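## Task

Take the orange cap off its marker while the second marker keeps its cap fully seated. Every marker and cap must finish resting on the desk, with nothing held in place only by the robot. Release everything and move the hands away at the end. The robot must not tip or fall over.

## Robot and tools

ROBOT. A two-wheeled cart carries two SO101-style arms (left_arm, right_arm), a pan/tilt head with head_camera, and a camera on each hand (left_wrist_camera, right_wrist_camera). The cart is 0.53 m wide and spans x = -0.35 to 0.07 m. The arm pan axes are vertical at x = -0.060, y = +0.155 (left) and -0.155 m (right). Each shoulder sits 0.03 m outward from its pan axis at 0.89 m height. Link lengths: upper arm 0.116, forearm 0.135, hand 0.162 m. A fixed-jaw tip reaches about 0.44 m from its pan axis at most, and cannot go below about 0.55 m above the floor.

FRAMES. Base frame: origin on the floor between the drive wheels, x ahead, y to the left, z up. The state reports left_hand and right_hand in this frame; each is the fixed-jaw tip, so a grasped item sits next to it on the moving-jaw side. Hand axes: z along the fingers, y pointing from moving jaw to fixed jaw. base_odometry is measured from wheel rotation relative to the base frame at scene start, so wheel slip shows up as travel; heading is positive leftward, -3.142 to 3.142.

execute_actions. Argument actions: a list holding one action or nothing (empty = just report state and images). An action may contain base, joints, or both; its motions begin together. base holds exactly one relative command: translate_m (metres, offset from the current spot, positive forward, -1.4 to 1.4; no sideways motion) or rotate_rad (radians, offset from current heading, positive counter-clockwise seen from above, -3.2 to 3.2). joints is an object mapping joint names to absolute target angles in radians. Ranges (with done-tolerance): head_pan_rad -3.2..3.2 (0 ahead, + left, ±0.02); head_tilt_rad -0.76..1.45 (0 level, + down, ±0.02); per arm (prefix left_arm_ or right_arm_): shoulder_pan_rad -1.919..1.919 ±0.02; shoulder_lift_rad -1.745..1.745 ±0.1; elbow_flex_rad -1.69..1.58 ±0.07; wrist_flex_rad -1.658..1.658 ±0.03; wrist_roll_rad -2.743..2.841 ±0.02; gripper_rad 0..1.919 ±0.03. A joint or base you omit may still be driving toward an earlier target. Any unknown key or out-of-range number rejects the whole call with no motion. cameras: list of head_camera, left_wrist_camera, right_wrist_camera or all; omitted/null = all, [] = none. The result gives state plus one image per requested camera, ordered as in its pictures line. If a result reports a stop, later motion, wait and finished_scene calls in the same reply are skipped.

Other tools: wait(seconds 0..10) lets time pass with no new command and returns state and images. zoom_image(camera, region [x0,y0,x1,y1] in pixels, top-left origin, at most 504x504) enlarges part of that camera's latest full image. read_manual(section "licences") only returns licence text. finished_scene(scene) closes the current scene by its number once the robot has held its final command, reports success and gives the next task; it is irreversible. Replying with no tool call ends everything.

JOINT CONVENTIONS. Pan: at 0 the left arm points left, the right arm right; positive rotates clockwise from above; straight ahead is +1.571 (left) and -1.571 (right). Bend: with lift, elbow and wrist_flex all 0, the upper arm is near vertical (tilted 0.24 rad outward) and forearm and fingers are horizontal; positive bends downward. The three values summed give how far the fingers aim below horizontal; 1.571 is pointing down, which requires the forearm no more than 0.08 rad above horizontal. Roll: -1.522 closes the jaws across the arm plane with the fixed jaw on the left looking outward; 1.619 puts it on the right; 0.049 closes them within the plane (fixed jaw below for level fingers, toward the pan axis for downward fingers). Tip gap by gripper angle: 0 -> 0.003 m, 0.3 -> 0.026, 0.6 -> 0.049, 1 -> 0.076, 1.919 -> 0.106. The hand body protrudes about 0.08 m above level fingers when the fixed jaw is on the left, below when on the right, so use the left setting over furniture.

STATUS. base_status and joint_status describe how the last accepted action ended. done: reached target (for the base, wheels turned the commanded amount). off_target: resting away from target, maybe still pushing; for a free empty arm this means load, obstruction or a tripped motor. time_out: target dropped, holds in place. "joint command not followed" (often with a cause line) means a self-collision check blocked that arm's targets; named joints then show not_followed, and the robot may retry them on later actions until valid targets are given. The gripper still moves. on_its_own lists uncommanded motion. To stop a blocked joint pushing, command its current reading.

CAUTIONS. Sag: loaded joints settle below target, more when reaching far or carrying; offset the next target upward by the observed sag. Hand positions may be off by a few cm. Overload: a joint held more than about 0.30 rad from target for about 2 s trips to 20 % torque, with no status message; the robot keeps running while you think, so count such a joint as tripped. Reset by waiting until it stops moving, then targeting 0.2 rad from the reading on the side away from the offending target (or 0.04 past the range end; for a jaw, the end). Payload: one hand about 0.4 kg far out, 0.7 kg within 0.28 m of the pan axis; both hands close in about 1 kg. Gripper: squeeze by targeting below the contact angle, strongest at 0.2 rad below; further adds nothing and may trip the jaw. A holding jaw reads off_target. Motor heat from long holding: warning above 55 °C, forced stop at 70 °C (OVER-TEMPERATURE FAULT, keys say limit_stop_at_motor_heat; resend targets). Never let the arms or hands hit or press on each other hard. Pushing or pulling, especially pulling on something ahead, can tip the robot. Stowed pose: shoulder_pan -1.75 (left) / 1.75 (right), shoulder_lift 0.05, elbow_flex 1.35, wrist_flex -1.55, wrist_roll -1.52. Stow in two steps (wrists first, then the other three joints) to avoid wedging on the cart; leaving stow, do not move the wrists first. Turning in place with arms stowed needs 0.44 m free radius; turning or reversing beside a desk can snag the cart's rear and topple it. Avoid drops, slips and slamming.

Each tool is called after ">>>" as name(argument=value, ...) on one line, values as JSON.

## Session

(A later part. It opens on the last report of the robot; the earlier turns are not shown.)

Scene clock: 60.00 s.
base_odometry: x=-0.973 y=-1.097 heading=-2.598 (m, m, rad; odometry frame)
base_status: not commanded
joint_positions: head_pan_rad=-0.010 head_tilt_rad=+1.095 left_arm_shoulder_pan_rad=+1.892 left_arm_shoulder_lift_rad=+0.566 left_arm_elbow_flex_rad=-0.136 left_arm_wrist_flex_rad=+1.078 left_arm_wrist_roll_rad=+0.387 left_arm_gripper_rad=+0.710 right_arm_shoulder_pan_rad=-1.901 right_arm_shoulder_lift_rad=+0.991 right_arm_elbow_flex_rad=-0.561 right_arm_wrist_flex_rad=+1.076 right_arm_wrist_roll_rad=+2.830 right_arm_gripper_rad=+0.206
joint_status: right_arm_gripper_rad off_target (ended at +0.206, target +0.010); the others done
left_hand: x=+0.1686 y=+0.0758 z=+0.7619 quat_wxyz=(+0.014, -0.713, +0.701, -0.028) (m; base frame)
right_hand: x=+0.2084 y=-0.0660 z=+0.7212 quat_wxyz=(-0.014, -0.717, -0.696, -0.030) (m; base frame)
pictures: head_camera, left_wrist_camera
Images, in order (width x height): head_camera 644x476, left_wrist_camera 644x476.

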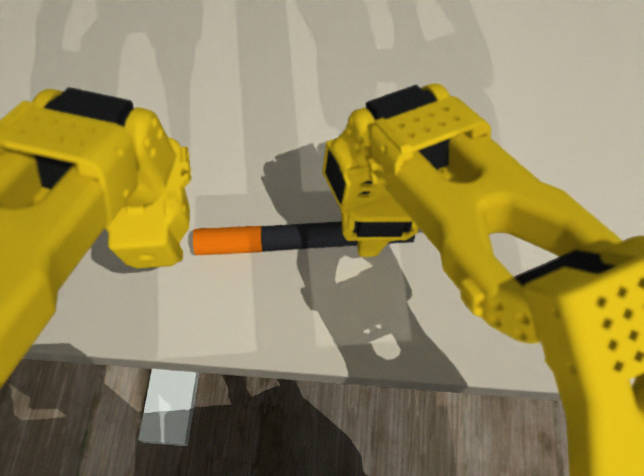

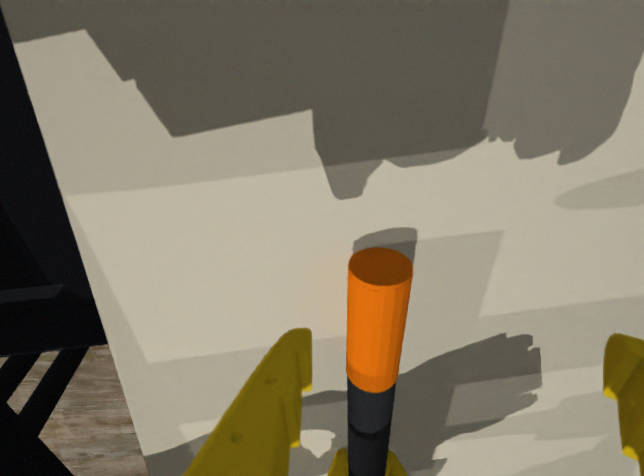

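>>> execute_actions(actions=[{"joints":{"right_arm_shoulder_lift_rad":0.90,"right_arm_elbow_flex_rad":-0.46,"right_arm_wrist_flex_rad":0.62,"left_arm_shoulder_lift_rad":0.6,"left_arm_elbow_flex_rad":-0.36,"left_arm_wrist_flex_rad":0.95}}])

Scene clock: 61.97 s.
base_odometry: x=-0.973 y=-1.097 heading=-2.598 (m, m, rad; odometry frame)
base_status: not commanded
joint_positions: head_pan_rad=-0.010 head_tilt_rad=+1.095 left_arm_shoulder_pan_rad=+1.892 left_arm_shoulder_lift_rad=+0.615 left_arm_elbow_flex_rad=-0.329 left_arm_wrist_flex_rad=+0.960 left_arm_wrist_roll_rad=+0.387 left_arm_gripper_rad=+0.710 right_arm_shoulder_pan_rad=-1.901 right_arm_shoulder_lift_rad=+0.948 right_arm_elbow_flex_rad=-0.456 right_arm_wrist_flex_rad=+0.633 right_arm_wrist_roll_rad=+2.830 right_arm_gripper_rad=+0.206
joint_status: all done
left_hand: x=+0.2175 y=+0.0596 z=+0.7823 quat_wxyz=(+0.071, -0.704, +0.692, -0.145) (m; base frame)
right_hand: x=+0.2583 y=-0.0489 z=+0.7362 quat_wxyz=(-0.094, -0.700, -0.679, -0.200) (m; base frame)
pictures: head_camera, left_wrist_camera, right_wrist_camera
Images, in order (width x height): head_camera 644x476, left_wrist_camera 644x476, right_wrist_camera 644x476.

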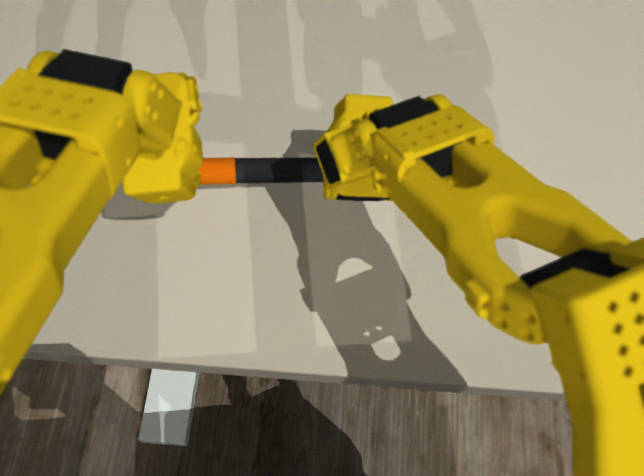

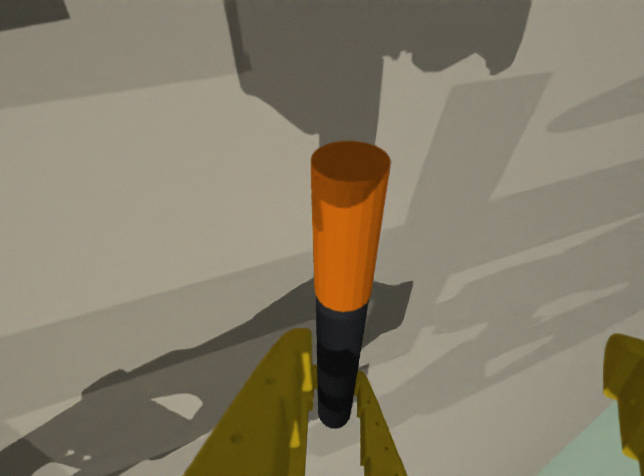

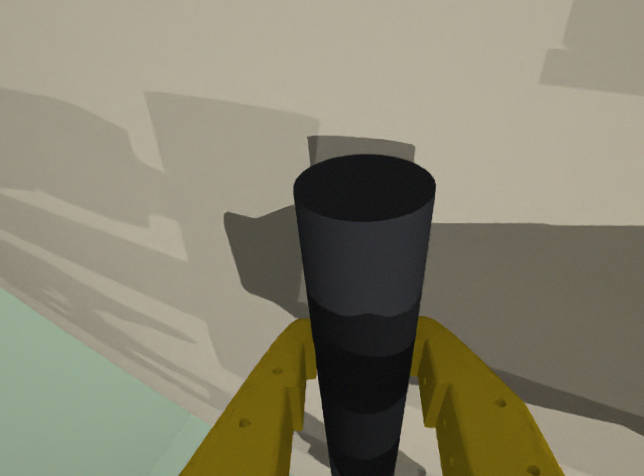

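>>> execute_actions(actions=[{"joints":{"left_arm_shoulder_lift_rad":0.71,"left_arm_elbow_flex_rad":-0.31,"left_arm_wrist_flex_rad":0.79}}], cameras=["head_camera","left_wrist_camera"])

Scene clock: 63.30 s.
base_odometry: x=-0.973 y=-1.097 heading=-2.598 (m, m, rad; odometry frame)
base_status: not commanded
joint_positions: head_pan_rad=-0.010 head_tilt_rad=+1.095 left_arm_shoulder_pan_rad=+1.892 left_arm_shoulder_lift_rad=+0.727 left_arm_elbow_flex_rad=-0.303 left_arm_wrist_flex_rad=+0.799 left_arm_wrist_roll_rad=+0.387 left_arm_gripper_rad=+0.710 right_arm_shoulder_pan_rad=-1.901 right_arm_shoulder_lift_rad=+0.948 right_arm_elbow_flex_rad=-0.456 right_arm_wrist_flex_rad=+0.633 right_arm_wrist_roll_rad=+2.830 right_arm_gripper_rad=+0.206
joint_status: all done
left_hand: x=+0.2229 y=+0.0578 z=+0.7554 quat_wxyz=(+0.076, -0.702, +0.690, -0.156) (m; base frame)
right_hand: x=+0.2583 y=-0.0489 z=+0.7362 quat_wxyz=(-0.094, -0.700, -0.679, -0.200) (m; base frame)
pictures: head_camera, left_wrist_camera
Images, in order (width x height): head_camera 644x476, left_wrist_camera 644x476.

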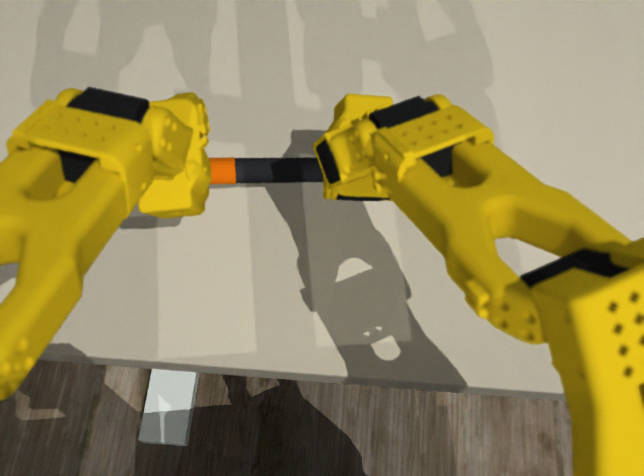

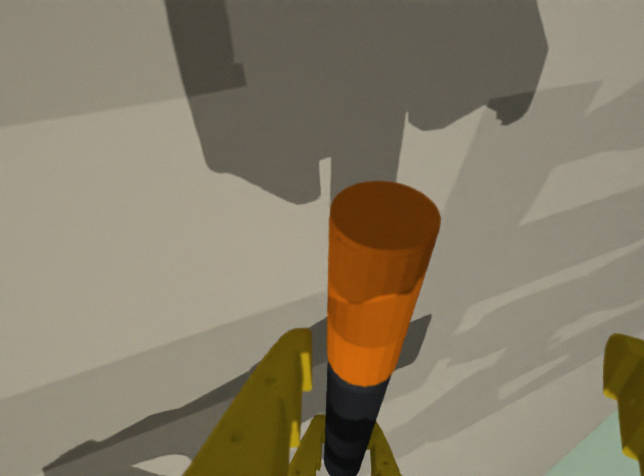

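>>> execute_actions(actions=[{"joints":{"left_arm_shoulder_lift_rad":0.80,"left_arm_elbow_flex_rad":-0.29,"left_arm_wrist_flex_rad":0.69}}], cameras=["head_camera","left_wrist_camera"])

Scene clock: 64.37 s.
base_odometry: x=-0.973 y=-1.097 heading=-2.598 (m, m, rad; odometry frame)
base_status: not commanded
joint_positions: head_pan_rad=-0.010 head_tilt_rad=+1.095 left_arm_shoulder_pan_rad=+1.892 left_arm_shoulder_lift_rad=+0.816 left_arm_elbow_flex_rad=-0.285 left_arm_wrist_flex_rad=+0.701 left_arm_wrist_roll_rad=+0.387 left_arm_gripper_rad=+0.710 right_arm_shoulder_pan_rad=-1.901 right_arm_shoulder_lift_rad=+0.948 right_arm_elbow_flex_rad=-0.456 right_arm_wrist_flex_rad=+0.633 right_arm_wrist_roll_rad=+2.830 right_arm_gripper_rad=+0.206
joint_status: all done
left_hand: x=+0.2208 y=+0.0584 z=+0.7331 quat_wxyz=(+0.074, -0.703, +0.691, -0.152) (m; base frame)
right_hand: x=+0.2583 y=-0.0489 z=+0.7362 quat_wxyz=(-0.094, -0.700, -0.679, -0.200) (m; base frame)
pictures: head_camera, left_wrist_camera
Images, in order (width x height): head_camera 644x476, left_wrist_camera 644x476.

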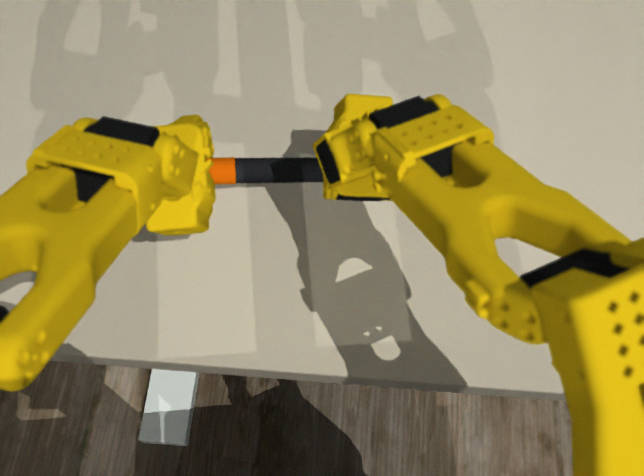

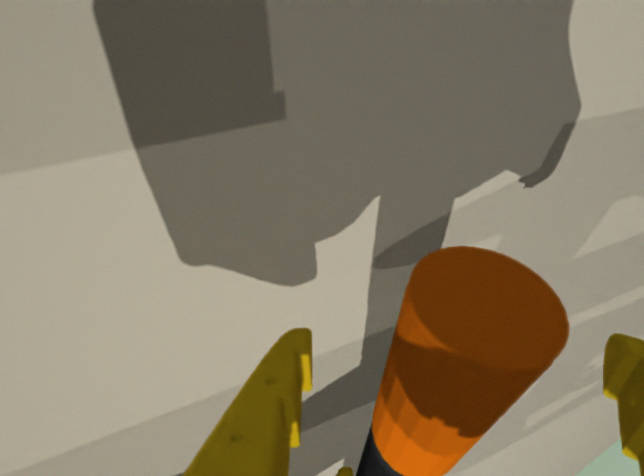

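>>> execute_actions(actions=[{"joints":{"left_arm_shoulder_lift_rad":0.6,"left_arm_elbow_flex_rad":-0.33,"left_arm_wrist_flex_rad":0.95,"right_arm_shoulder_lift_rad":0.99}}], cameras=["right_wrist_camera"])

>>> execute_actions(actions=[{"joints":{"right_arm_gripper_rad":0.6}}], cameras=[])

>>> execute_actions(actions=[{"joints":{"right_arm_shoulder_pan_rad":-1.83}}], cameras=["head_camera","right_wrist_camera"])

Scene clock: 66.17 s.
base_odometry: x=-0.973 y=-1.097 heading=-2.598 (m, m, rad; odometry frame)
base_status: not commanded
joint_positions: head_pan_rad=-0.010 head_tilt_rad=+1.095 left_arm_shoulder_pan_rad=+1.892 left_arm_shoulder_lift_rad=+0.658 left_arm_elbow_flex_rad=-0.301 left_arm_wrist_flex_rad=+0.946 left_arm_wrist_roll_rad=+0.387 left_arm_gripper_rad=+0.710 right_arm_shoulder_pan_rad=-1.901 right_arm_shoulder_lift_rad=+0.986 right_arm_elbow_flex_rad=-0.456 right_arm_wrist_flex_rad=+0.626 right_arm_wrist_roll_rad=+2.832 right_arm_gripper_rad=+0.205
joint_status: all done
left_hand: x=+0.2096 y=+0.0622 z=+0.7671 quat_wxyz=(+0.059, -0.707, +0.695, -0.120) (m; base frame)
right_hand: x=+0.2532 y=-0.0506 z=+0.7251 quat_wxyz=(-0.088, -0.702, -0.682, -0.186) (m; base frame)
pictures: right_wrist_camera
Images, in order (width x height): right_wrist_camera 644x476.

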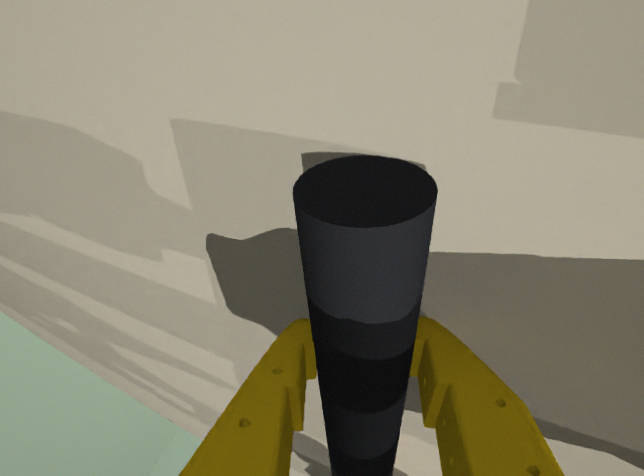

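Scene clock: 67.00 s.
base_odometry: x=-0.973 y=-1.097 heading=-2.598 (m, m, rad; odometry frame)
base_status: not commanded
joint_positions: head_pan_rad=-0.010 head_tilt_rad=+1.095 left_arm_shoulder_pan_rad=+1.892 left_arm_shoulder_lift_rad=+0.658 left_arm_elbow_flex_rad=-0.301 left_arm_wrist_flex_rad=+0.946 left_arm_wrist_roll_rad=+0.387 left_arm_gripper_rad=+0.710 right_arm_shoulder_pan_rad=-1.901 right_arm_shoulder_lift_rad=+0.972 right_arm_elbow_flex_rad=-0.476 right_arm_wrist_flex_rad=+0.620 right_arm_wrist_roll_rad=+2.832 right_arm_gripper_rad=+0.583
joint_status: all done
left_hand: x=+0.2096 y=+0.0622 z=+0.7671 quat_wxyz=(+0.059, -0.707, +0.695, -0.120) (m; base frame)
right_hand: x=+0.2600 y=-0.0483 z=+0.7336 quat_wxyz=(-0.096, -0.699, -0.679, -0.203) (m; base frame)
pictures: none
No camera images: the call's "cameras" was empty. Leave "cameras" out to get every camera's image.

Scene clock: 67.70 s.
base_odometry: x=-0.973 y=-1.097 heading=-2.598 (m, m, rad; odometry frame)
base_status: not commanded
joint_positions: head_pan_rad=-0.010 head_tilt_rad=+1.095 left_arm_shoulder_pan_rad=+1.892 left_arm_shoulder_lift_rad=+0.658 left_arm_elbow_flex_rad=-0.301 left_arm_wrist_flex_rad=+0.946 left_arm_wrist_roll_rad=+0.387 left_arm_gripper_rad=+0.710 right_arm_shoulder_pan_rad=-1.856 right_arm_shoulder_lift_rad=+0.972 right_arm_elbow_flex_rad=-0.476 right_arm_wrist_flex_rad=+0.620 right_arm_wrist_roll_rad=+2.832 right_arm_gripper_rad=+0.589
joint_status: right_arm_shoulder_pan_rad off_target (ended at -1.856, target -1.830)
left_hand: x=+0.2096 y=+0.0622 z=+0.7671 quat_wxyz=(+0.059, -0.707, +0.695, -0.120) (m; base frame)
right_hand: x=+0.2645 y=-0.0626 z=+0.7336 quat_wxyz=(-0.101, -0.714, -0.663, -0.201) (m; base frame)
pictures: head_camera, right_wrist_camera
Images, in order (width x height): head_camera 644x476, right_wrist_camera 644x476.

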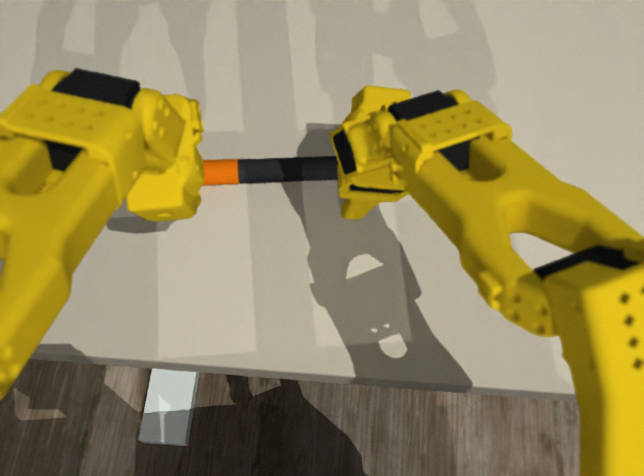

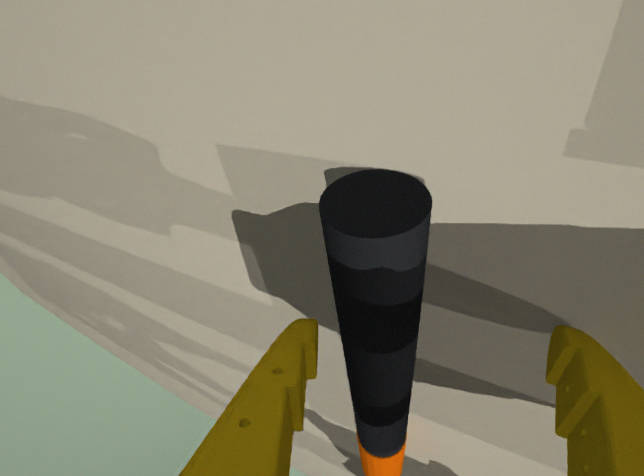

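>>> execute_actions(actions=[{"joints":{"right_arm_shoulder_lift_rad":0.92,"right_arm_elbow_flex_rad":-0.46,"right_arm_shoulder_pan_rad":-1.80,"right_arm_gripper_rad":0.5}}], cameras=["head_camera","right_wrist_camera"])

Scene clock: 68.60 s.
base_odometry: x=-0.973 y=-1.097 heading=-2.598 (m, m, rad; odometry frame)
base_status: not commanded
joint_positions: head_pan_rad=-0.010 head_tilt_rad=+1.095 left_arm_shoulder_pan_rad=+1.892 left_arm_shoulder_lift_rad=+0.658 left_arm_elbow_flex_rad=-0.301 left_arm_wrist_flex_rad=+0.946 left_arm_wrist_roll_rad=+0.387 left_arm_gripper_rad=+0.710 right_arm_shoulder_pan_rad=-1.815 right_arm_shoulder_lift_rad=+0.958 right_arm_elbow_flex_rad=-0.460 right_arm_wrist_flex_rad=+0.620 right_arm_wrist_roll_rad=+2.832 right_arm_gripper_rad=+0.509
joint_status: all done
left_hand: x=+0.2096 y=+0.0622 z=+0.7671 quat_wxyz=(+0.059, -0.707, +0.695, -0.120) (m; base frame)
right_hand: x=+0.2672 y=-0.0764 z=+0.7348 quat_wxyz=(-0.104, -0.727, -0.648, -0.198) (m; base frame)
pictures: head_camera, right_wrist_camera
Images, in order (width x height): head_camera 644x476, right_wrist_camera 644x476.

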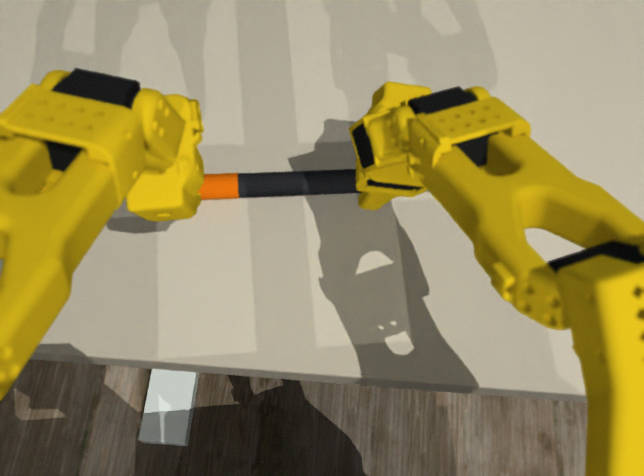

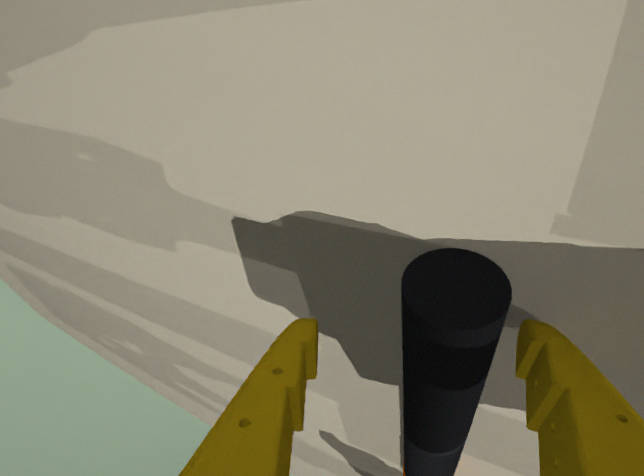

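>>> execute_actions(actions=[{"joints":{"right_arm_wrist_flex_rad":0.78,"right_arm_gripper_rad":0.65}}], cameras=["right_wrist_camera"])

Scene clock: 69.77 s.
base_odometry: x=-0.973 y=-1.097 heading=-2.598 (m, m, rad; odometry frame)
base_status: not commanded
joint_positions: head_pan_rad=-0.010 head_tilt_rad=+1.095 left_arm_shoulder_pan_rad=+1.892 left_arm_shoulder_lift_rad=+0.658 left_arm_elbow_flex_rad=-0.301 left_arm_wrist_flex_rad=+0.946 left_arm_wrist_roll_rad=+0.387 left_arm_gripper_rad=+0.710 right_arm_shoulder_pan_rad=-1.810 right_arm_shoulder_lift_rad=+0.939 right_arm_elbow_flex_rad=-0.460 right_arm_wrist_flex_rad=+0.769 right_arm_wrist_roll_rad=+2.832 right_arm_gripper_rad=+0.640
joint_status: all done
left_hand: x=+0.2096 y=+0.0622 z=+0.7671 quat_wxyz=(+0.059, -0.707, +0.695, -0.120) (m; base frame)
right_hand: x=+0.2496 y=-0.0823 z=+0.7306 quat_wxyz=(-0.075, -0.738, -0.655, -0.142) (m; base frame)
pictures: right_wrist_camera
Images, in order (width x height): right_wrist_camera 644x476.

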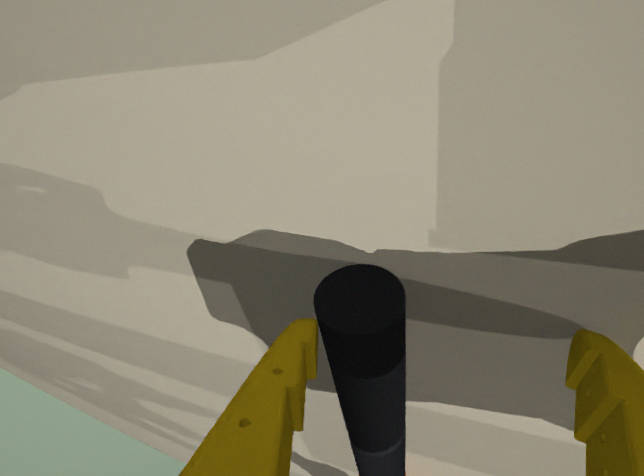

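>>> execute_actions(actions=[{"joints":{"right_arm_shoulder_lift_rad":0.99,"right_arm_wrist_flex_rad":0.74}}], cameras=["right_wrist_camera"])

Scene clock: 70.67 s.
base_odometry: x=-0.973 y=-1.097 heading=-2.598 (m, m, rad; odometry frame)
base_status: not commanded
joint_positions: head_pan_rad=-0.010 head_tilt_rad=+1.095 left_arm_shoulder_pan_rad=+1.892 left_arm_shoulder_lift_rad=+0.658 left_arm_elbow_flex_rad=-0.301 left_arm_wrist_flex_rad=+0.946 left_arm_wrist_roll_rad=+0.387 left_arm_gripper_rad=+0.710 right_arm_shoulder_pan_rad=-1.809 right_arm_shoulder_lift_rad=+0.948 right_arm_elbow_flex_rad=-0.460 right_arm_wrist_flex_rad=+0.754 right_arm_wrist_roll_rad=+2.832 right_arm_gripper_rad=+0.645
joint_status: all done
left_hand: x=+0.2096 y=+0.0622 z=+0.7671 quat_wxyz=(+0.059, -0.707, +0.695, -0.120) (m; base frame)
right_hand: x=+0.2505 y=-0.0825 z=+0.7289 quat_wxyz=(-0.077, -0.738, -0.654, -0.145) (m; base frame)
pictures: right_wrist_camera
Images, in order (width x height): right_wrist_camera 644x476.

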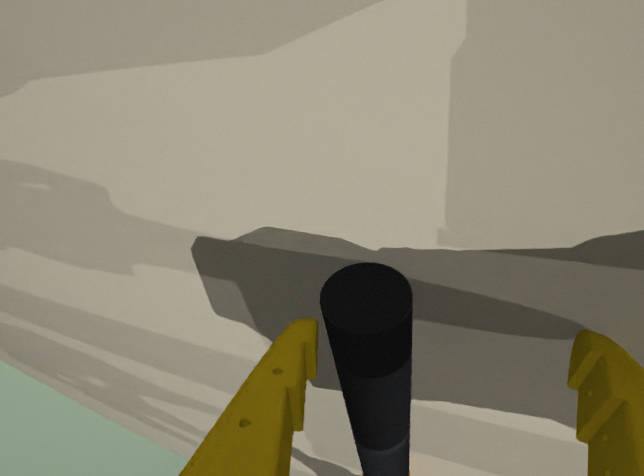

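>>> execute_actions(actions=[{"joints":{"right_arm_shoulder_lift_rad":1.0,"right_arm_elbow_flex_rad":-0.53,"right_arm_wrist_flex_rad":0.8,"right_arm_gripper_rad":0.45}}], cameras=["right_wrist_camera"])

Scene clock: 71.70 s.
base_odometry: x=-0.973 y=-1.097 heading=-2.598 (m, m, rad; odometry frame)
base_status: not commanded
joint_positions: head_pan_rad=-0.010 head_tilt_rad=+1.095 left_arm_shoulder_pan_rad=+1.892 left_arm_shoulder_lift_rad=+0.658 left_arm_elbow_flex_rad=-0.301 left_arm_wrist_flex_rad=+0.946 left_arm_wrist_roll_rad=+0.387 left_arm_gripper_rad=+0.710 right_arm_shoulder_pan_rad=-1.809 right_arm_shoulder_lift_rad=+0.983 right_arm_elbow_flex_rad=-0.526 right_arm_wrist_flex_rad=+0.795 right_arm_wrist_roll_rad=+2.832 right_arm_gripper_rad=+0.460
joint_status: all done
left_hand: x=+0.2096 y=+0.0622 z=+0.7671 quat_wxyz=(+0.059, -0.707, +0.695, -0.120) (m; base frame)
right_hand: x=+0.2520 y=-0.0822 z=+0.7282 quat_wxyz=(-0.074, -0.739, -0.655, -0.140) (m; base frame)
pictures: right_wrist_camera
Images, in order (width x height): right_wrist_camera 644x476.

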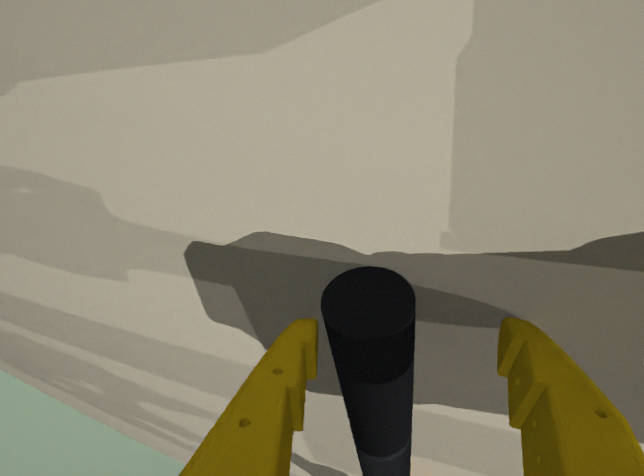

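>>> execute_actions(actions=[{"joints":{"right_arm_shoulder_lift_rad":1.06,"right_arm_elbow_flex_rad":-0.58,"right_arm_wrist_flex_rad":0.8,"right_arm_shoulder_pan_rad":-1.83}}], cameras=["right_wrist_camera"])

Scene clock: 72.60 s.
base_odometry: x=-0.973 y=-1.097 heading=-2.598 (m, m, rad; odometry frame)
base_status: not commanded
joint_positions: head_pan_rad=-0.010 head_tilt_rad=+1.095 left_arm_shoulder_pan_rad=+1.892 left_arm_shoulder_lift_rad=+0.658 left_arm_elbow_flex_rad=-0.301 left_arm_wrist_flex_rad=+0.946 left_arm_wrist_roll_rad=+0.387 left_arm_gripper_rad=+0.710 right_arm_shoulder_pan_rad=-1.815 right_arm_shoulder_lift_rad=+1.018 right_arm_elbow_flex_rad=-0.581 right_arm_wrist_flex_rad=+0.797 right_arm_wrist_roll_rad=+2.832 right_arm_gripper_rad=+0.458
joint_status: all done
left_hand: x=+0.2096 y=+0.0622 z=+0.7671 quat_wxyz=(+0.059, -0.707, +0.695, -0.120) (m; base frame)
right_hand: x=+0.2565 y=-0.0790 z=+0.7279 quat_wxyz=(-0.078, -0.736, -0.656, -0.149) (m; base frame)
pictures: right_wrist_camera
Images, in order (width x height): right_wrist_camera 644x476.

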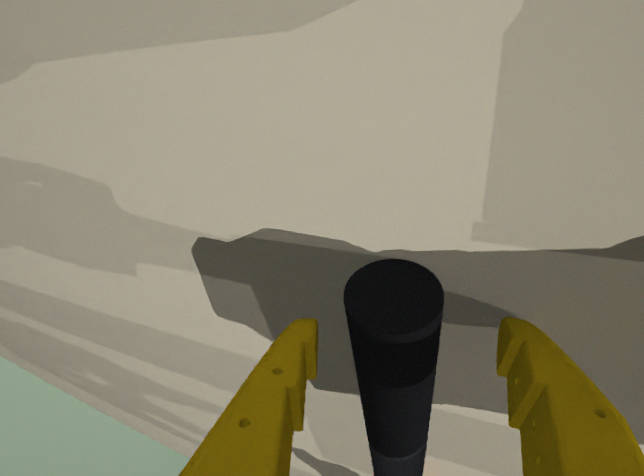

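>>> execute_actions(actions=[{"joints":{"right_arm_shoulder_lift_rad":1.04,"right_arm_gripper_rad":0.01}}], cameras=["right_wrist_camera","head_camera"])

Scene clock: 73.80 s.
base_odometry: x=-0.973 y=-1.097 heading=-2.598 (m, m, rad; odometry frame)
base_status: not commanded
joint_positions: head_pan_rad=-0.010 head_tilt_rad=+1.095 left_arm_shoulder_pan_rad=+1.892 left_arm_shoulder_lift_rad=+0.658 left_arm_elbow_flex_rad=-0.301 left_arm_wrist_flex_rad=+0.946 left_arm_wrist_roll_rad=+0.387 left_arm_gripper_rad=+0.710 right_arm_shoulder_pan_rad=-1.822 right_arm_shoulder_lift_rad=+1.032 right_arm_elbow_flex_rad=-0.581 right_arm_wrist_flex_rad=+0.797 right_arm_wrist_roll_rad=+2.832 right_arm_gripper_rad=+0.207
joint_status: right_arm_gripper_rad off_target (ended at +0.207, target +0.010); the others done
left_hand: x=+0.2096 y=+0.0622 z=+0.7671 quat_wxyz=(+0.059, -0.707, +0.695, -0.120) (m; base frame)
right_hand: x=+0.2537 y=-0.0772 z=+0.7238 quat_wxyz=(-0.074, -0.734, -0.660, -0.143) (m; base frame)
pictures: head_camera, right_wrist_camera
Images, in order (width x height): head_camera 644x476, right_wrist_camera 644x476.

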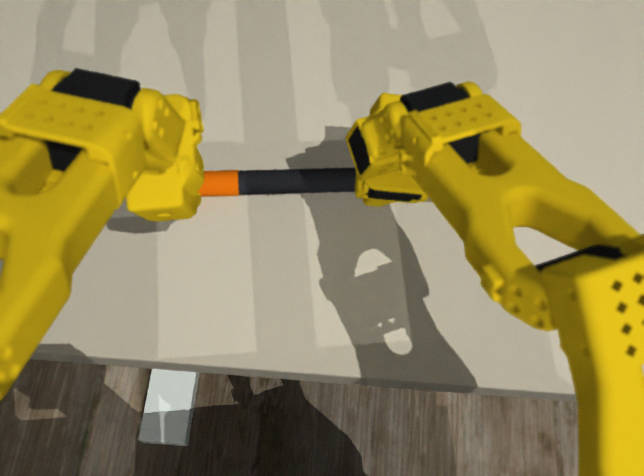

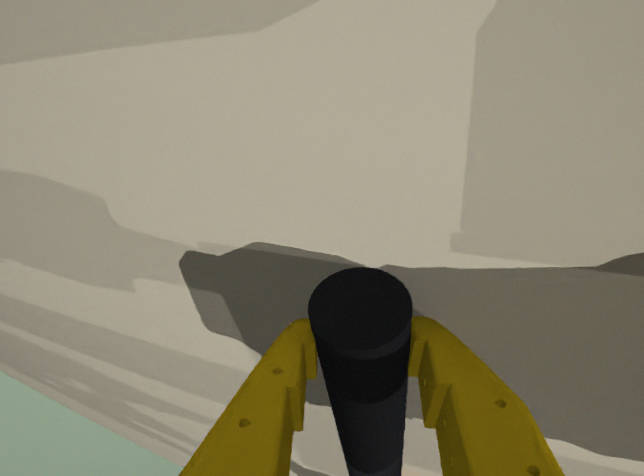

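>>> execute_actions(actions=[{"joints":{"right_arm_shoulder_lift_rad":0.96,"right_arm_shoulder_pan_rad":-1.915}}])

Scene clock: 74.80 s.
base_odometry: x=-0.973 y=-1.097 heading=-2.598 (m, m, rad; odometry frame)
base_status: not commanded
joint_positions: head_pan_rad=-0.010 head_tilt_rad=+1.095 left_arm_shoulder_pan_rad=+1.892 left_arm_shoulder_lift_rad=+0.658 left_arm_elbow_flex_rad=-0.301 left_arm_wrist_flex_rad=+0.946 left_arm_wrist_roll_rad=+0.387 left_arm_gripper_rad=+0.710 right_arm_shoulder_pan_rad=-1.899 right_arm_shoulder_lift_rad=+1.023 right_arm_elbow_flex_rad=-0.577 right_arm_wrist_flex_rad=+0.797 right_arm_wrist_roll_rad=+2.832 right_arm_gripper_rad=+0.207
joint_status: all done
joint sent to its limit — the command would take right_arm_shoulder_pan_rad past its lower limit, so that joint was sent only as far as its limit.
left_hand: x=+0.2096 y=+0.0622 z=+0.7671 quat_wxyz=(+0.059, -0.707, +0.695, -0.120) (m; base frame)
right_hand: x=+0.2474 y=-0.0532 z=+0.7257 quat_wxyz=(-0.070, -0.708, -0.687, -0.148) (m; base frame)
pictures: head_camera, left_wrist_camera, right_wrist_camera
Images, in order (width x height): head_camera 644x476, left_wrist_camera 644x476, right_wrist_camera 644x476.

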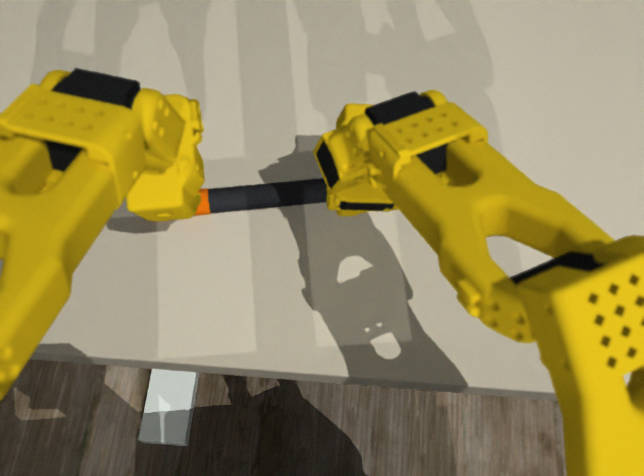

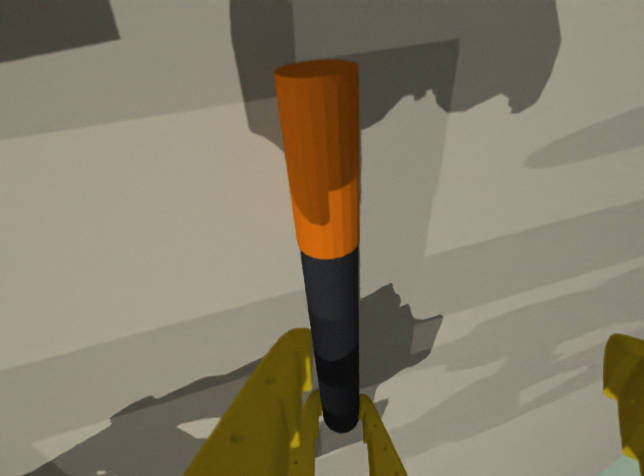

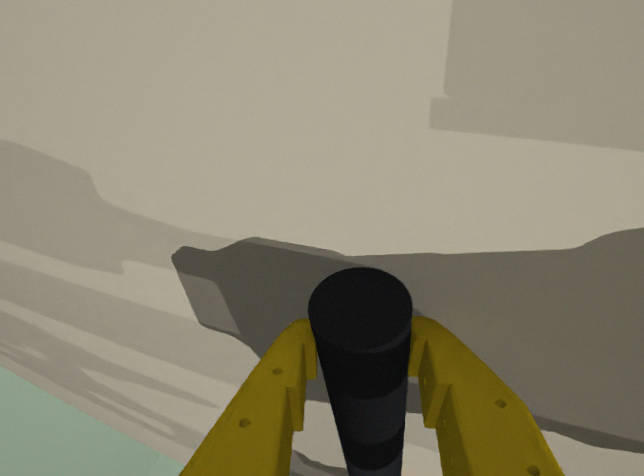

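>>> execute_actions(actions=[{"joints":{"right_arm_shoulder_lift_rad":1.02,"left_arm_shoulder_lift_rad":0.68,"left_arm_elbow_flex_rad":-0.27,"left_arm_wrist_flex_rad":1.02,"left_arm_wrist_roll_rad":0.46}}], cameras=["left_wrist_camera"])

Scene clock: 76.13 s.
base_odometry: x=-0.973 y=-1.097 heading=-2.598 (m, m, rad; odometry frame)
base_status: not commanded
joint_positions: head_pan_rad=-0.010 head_tilt_rad=+1.095 left_arm_shoulder_pan_rad=+1.892 left_arm_shoulder_lift_rad=+0.694 left_arm_elbow_flex_rad=-0.265 left_arm_wrist_flex_rad=+1.014 left_arm_wrist_roll_rad=+0.453 left_arm_gripper_rad=+0.710 right_arm_shoulder_pan_rad=-1.899 right_arm_shoulder_lift_rad=+1.026 right_arm_elbow_flex_rad=-0.577 right_arm_wrist_flex_rad=+0.797 right_arm_wrist_roll_rad=+2.832 right_arm_gripper_rad=+0.207
joint_status: all done
left_hand: x=+0.1876 y=+0.0690 z=+0.7510 quat_wxyz=(+0.026, -0.734, +0.676, -0.058) (m; base frame)
right_hand: x=+0.2469 y=-0.0533 z=+0.7248 quat_wxyz=(-0.069, -0.708, -0.687, -0.146) (m; base frame)
pictures: left_wrist_camera
Images, in order (width x height): left_wrist_camera 644x476.

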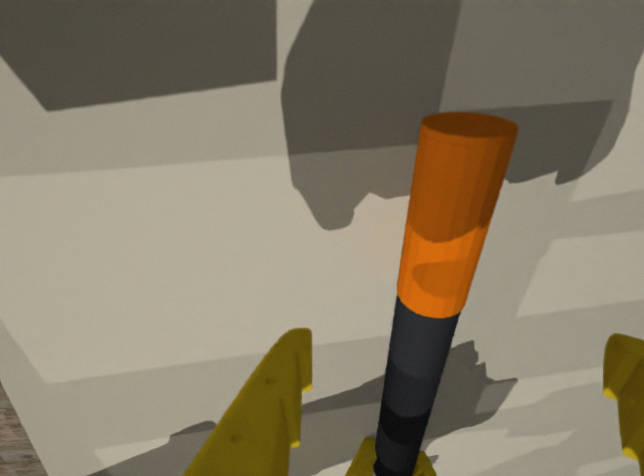

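>>> execute_actions(actions=[{"joints":{"left_arm_shoulder_lift_rad":0.79,"left_arm_elbow_flex_rad":-0.30,"left_arm_wrist_flex_rad":0.93,"left_arm_wrist_roll_rad":0.40}}], cameras=["left_wrist_camera"])

Scene clock: 77.10 s.
base_odometry: x=-0.973 y=-1.097 heading=-2.598 (m, m, rad; odometry frame)
base_status: not commanded
joint_positions: head_pan_rad=-0.010 head_tilt_rad=+1.095 left_arm_shoulder_pan_rad=+1.892 left_arm_shoulder_lift_rad=+0.805 left_arm_elbow_flex_rad=-0.272 left_arm_wrist_flex_rad=+0.938 left_arm_wrist_roll_rad=+0.409 left_arm_gripper_rad=+0.710 right_arm_shoulder_pan_rad=-1.899 right_arm_shoulder_lift_rad=+1.026 right_arm_elbow_flex_rad=-0.577 right_arm_wrist_flex_rad=+0.797 right_arm_wrist_roll_rad=+2.832 right_arm_gripper_rad=+0.207
joint_status: all done
left_hand: x=+0.1843 y=+0.0704 z=+0.7274 quat_wxyz=(+0.021, -0.720, +0.692, -0.045) (m; base frame)
right_hand: x=+0.2469 y=-0.0533 z=+0.7248 quat_wxyz=(-0.069, -0.708, -0.687, -0.146) (m; base frame)
pictures: left_wrist_camera
Images, in order (width x height): left_wrist_camera 644x476.

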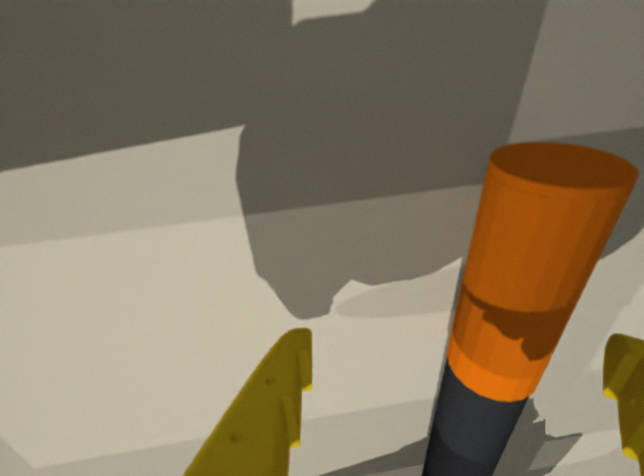

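>>> execute_actions(actions=[{"joints":{"left_arm_shoulder_lift_rad":0.89,"left_arm_elbow_flex_rad":-0.47,"left_arm_wrist_flex_rad":0.92,"left_arm_shoulder_pan_rad":1.87}}], cameras=["left_wrist_camera","head_camera"])

Scene clock: 78.67 s.
base_odometry: x=-0.973 y=-1.097 heading=-2.598 (m, m, rad; odometry frame)
base_status: not commanded
joint_positions: head_pan_rad=-0.010 head_tilt_rad=+1.095 left_arm_shoulder_pan_rad=+1.878 left_arm_shoulder_lift_rad=+0.906 left_arm_elbow_flex_rad=-0.441 left_arm_wrist_flex_rad=+0.928 left_arm_wrist_roll_rad=+0.407 left_arm_gripper_rad=+0.710 right_arm_shoulder_pan_rad=-1.899 right_arm_shoulder_lift_rad=+1.026 right_arm_elbow_flex_rad=-0.577 right_arm_wrist_flex_rad=+0.797 right_arm_wrist_roll_rad=+2.832 right_arm_gripper_rad=+0.207
joint_status: all done
left_hand: x=+0.2063 y=+0.0672 z=+0.7262 quat_wxyz=(+0.039, -0.722, +0.686, -0.080) (m; base frame)
right_hand: x=+0.2469 y=-0.0533 z=+0.7248 quat_wxyz=(-0.069, -0.708, -0.687, -0.146) (m; base frame)
pictures: head_camera, left_wrist_camera
Images, in order (width x height): head_camera 644x476, left_wrist_camera 644x476.

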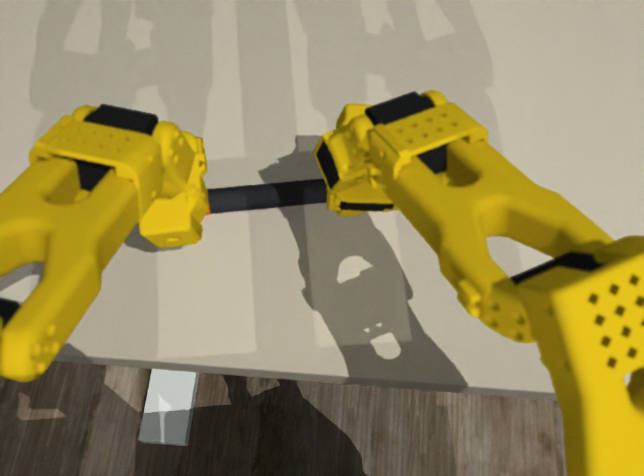

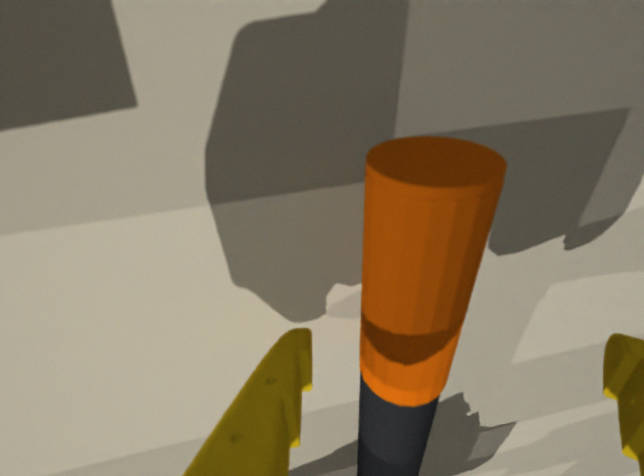

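>>> execute_actions(actions=[{"joints":{"left_arm_shoulder_lift_rad":0.93,"left_arm_elbow_flex_rad":-0.49,"left_arm_wrist_flex_rad":0.92,"left_arm_shoulder_pan_rad":1.83}}], cameras=["left_wrist_camera"])

>>> execute_actions(actions=[{"joints":{"left_arm_gripper_rad":0.02}}], cameras=["left_wrist_camera","head_camera"])

Scene clock: 79.60 s.
base_odometry: x=-0.973 y=-1.097 heading=-2.598 (m, m, rad; odometry frame)
base_status: not commanded
joint_positions: head_pan_rad=-0.010 head_tilt_rad=+1.095 left_arm_shoulder_pan_rad=+1.840 left_arm_shoulder_lift_rad=+0.938 left_arm_elbow_flex_rad=-0.467 left_arm_wrist_flex_rad=+0.928 left_arm_wrist_roll_rad=+0.407 left_arm_gripper_rad=+0.710 right_arm_shoulder_pan_rad=-1.899 right_arm_shoulder_lift_rad=+1.026 right_arm_elbow_flex_rad=-0.577 right_arm_wrist_flex_rad=+0.797 right_arm_wrist_roll_rad=+2.832 right_arm_gripper_rad=+0.207
joint_status: all done
left_hand: x=+0.2096 y=+0.0774 z=+0.7219 quat_wxyz=(+0.039, -0.735, +0.672, -0.076) (m; base frame)
right_hand: x=+0.2469 y=-0.0533 z=+0.7248 quat_wxyz=(-0.069, -0.708, -0.687, -0.146) (m; base frame)
pictures: left_wrist_camera
Images, in order (width x height): left_wrist_camera 644x476.

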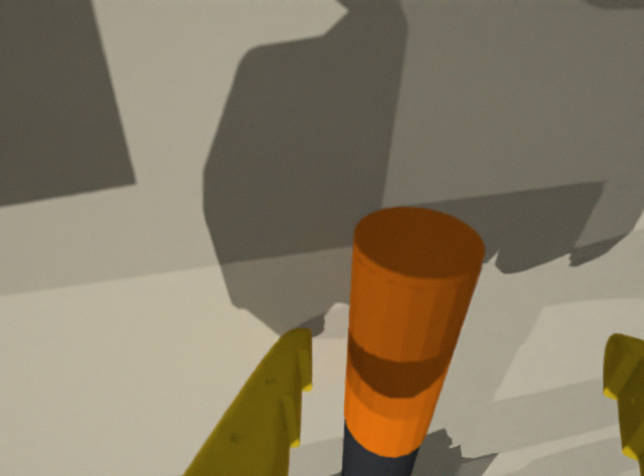

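Scene clock: 80.47 s.
base_odometry: x=-0.973 y=-1.097 heading=-2.598 (m, m, rad; odometry frame)
base_status: not commanded
joint_positions: head_pan_rad=-0.010 head_tilt_rad=+1.095 left_arm_shoulder_pan_rad=+1.834 left_arm_shoulder_lift_rad=+0.940 left_arm_elbow_flex_rad=-0.473 left_arm_wrist_flex_rad=+0.923 left_arm_wrist_roll_rad=+0.407 left_arm_gripper_rad=+0.216 right_arm_shoulder_pan_rad=-1.902 right_arm_shoulder_lift_rad=+1.026 right_arm_elbow_flex_rad=-0.577 right_arm_wrist_flex_rad=+0.798 right_arm_wrist_roll_rad=+2.836 right_arm_gripper_rad=+0.207
joint_status: left_arm_gripper_rad off_target (ended at +0.216, target +0.020)
left_hand: x=+0.2118 y=+0.0786 z=+0.7225 quat_wxyz=(+0.041, -0.737, +0.670, -0.080) (m; base frame)
right_hand: x=+0.2464 y=-0.0524 z=+0.7247 quat_wxyz=(-0.069, -0.706, -0.690, -0.145) (m; base frame)
pictures: head_camera, left_wrist_camera
Images, in order (width x height): head_camera 644x476, left_wrist_camera 644x476.

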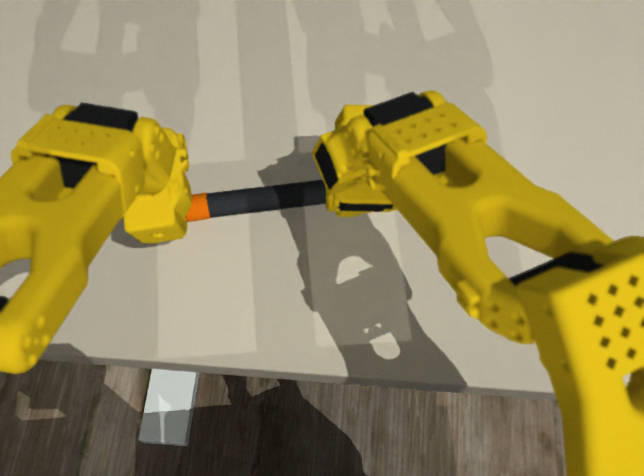

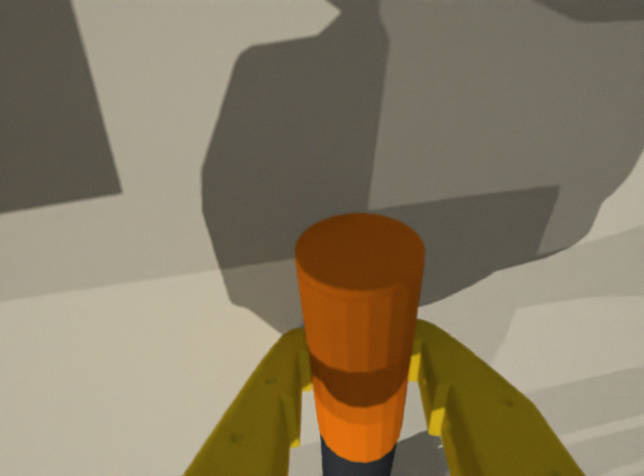

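>>> execute_actions(actions=[{"joints":{"left_arm_shoulder_pan_rad":1.68,"right_arm_shoulder_pan_rad":-1.86}}])

Scene clock: 81.47 s.
base_odometry: x=-0.973 y=-1.097 heading=-2.598 (m, m, rad; odometry frame)
base_status: not commanded
joint_positions: head_pan_rad=-0.010 head_tilt_rad=+1.095 left_arm_shoulder_pan_rad=+1.688 left_arm_shoulder_lift_rad=+0.941 left_arm_elbow_flex_rad=-0.473 left_arm_wrist_flex_rad=+0.923 left_arm_wrist_roll_rad=+0.407 left_arm_gripper_rad=+0.216 right_arm_shoulder_pan_rad=-1.876 right_arm_shoulder_lift_rad=+1.026 right_arm_elbow_flex_rad=-0.577 right_arm_wrist_flex_rad=+0.798 right_arm_wrist_roll_rad=+2.836 right_arm_gripper_rad=+0.206
joint_status: all done
left_hand: x=+0.2198 y=+0.1189 z=+0.7221 quat_wxyz=(+0.047, -0.784, +0.614, -0.077) (m; base frame)
right_hand: x=+0.2489 y=-0.0605 z=+0.7247 quat_wxyz=(-0.071, -0.715, -0.681, -0.145) (m; base frame)
pictures: head_camera, left_wrist_camera, right_wrist_camera
Images, in order (width x height): head_camera 644x476, left_wrist_camera 644x476, right_wrist_camera 644x476.

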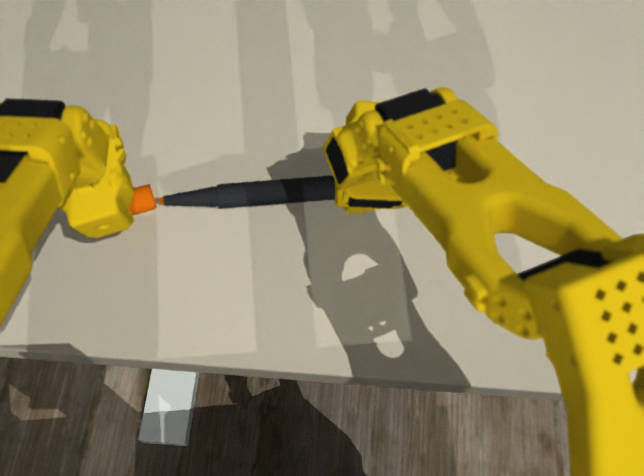

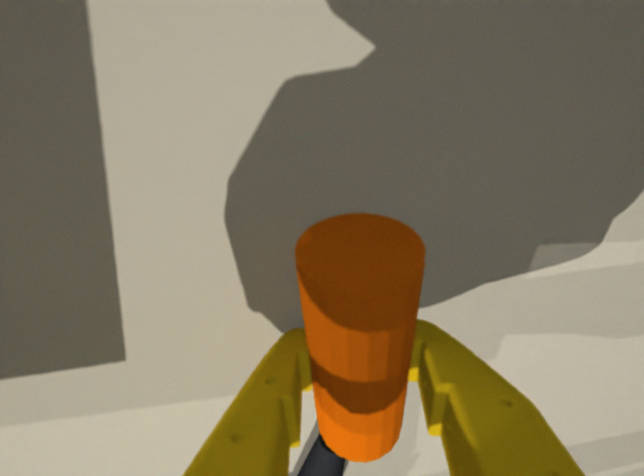

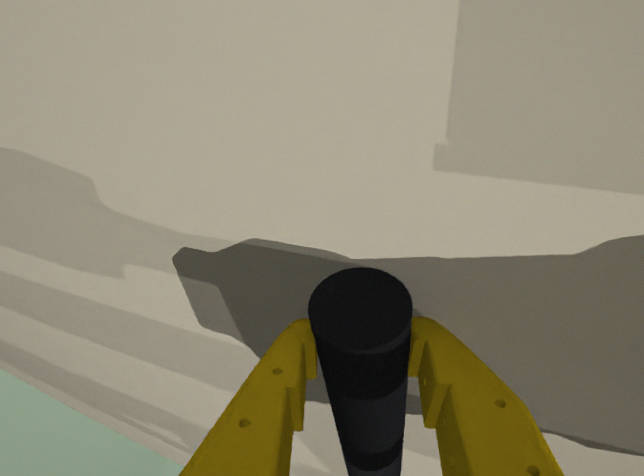

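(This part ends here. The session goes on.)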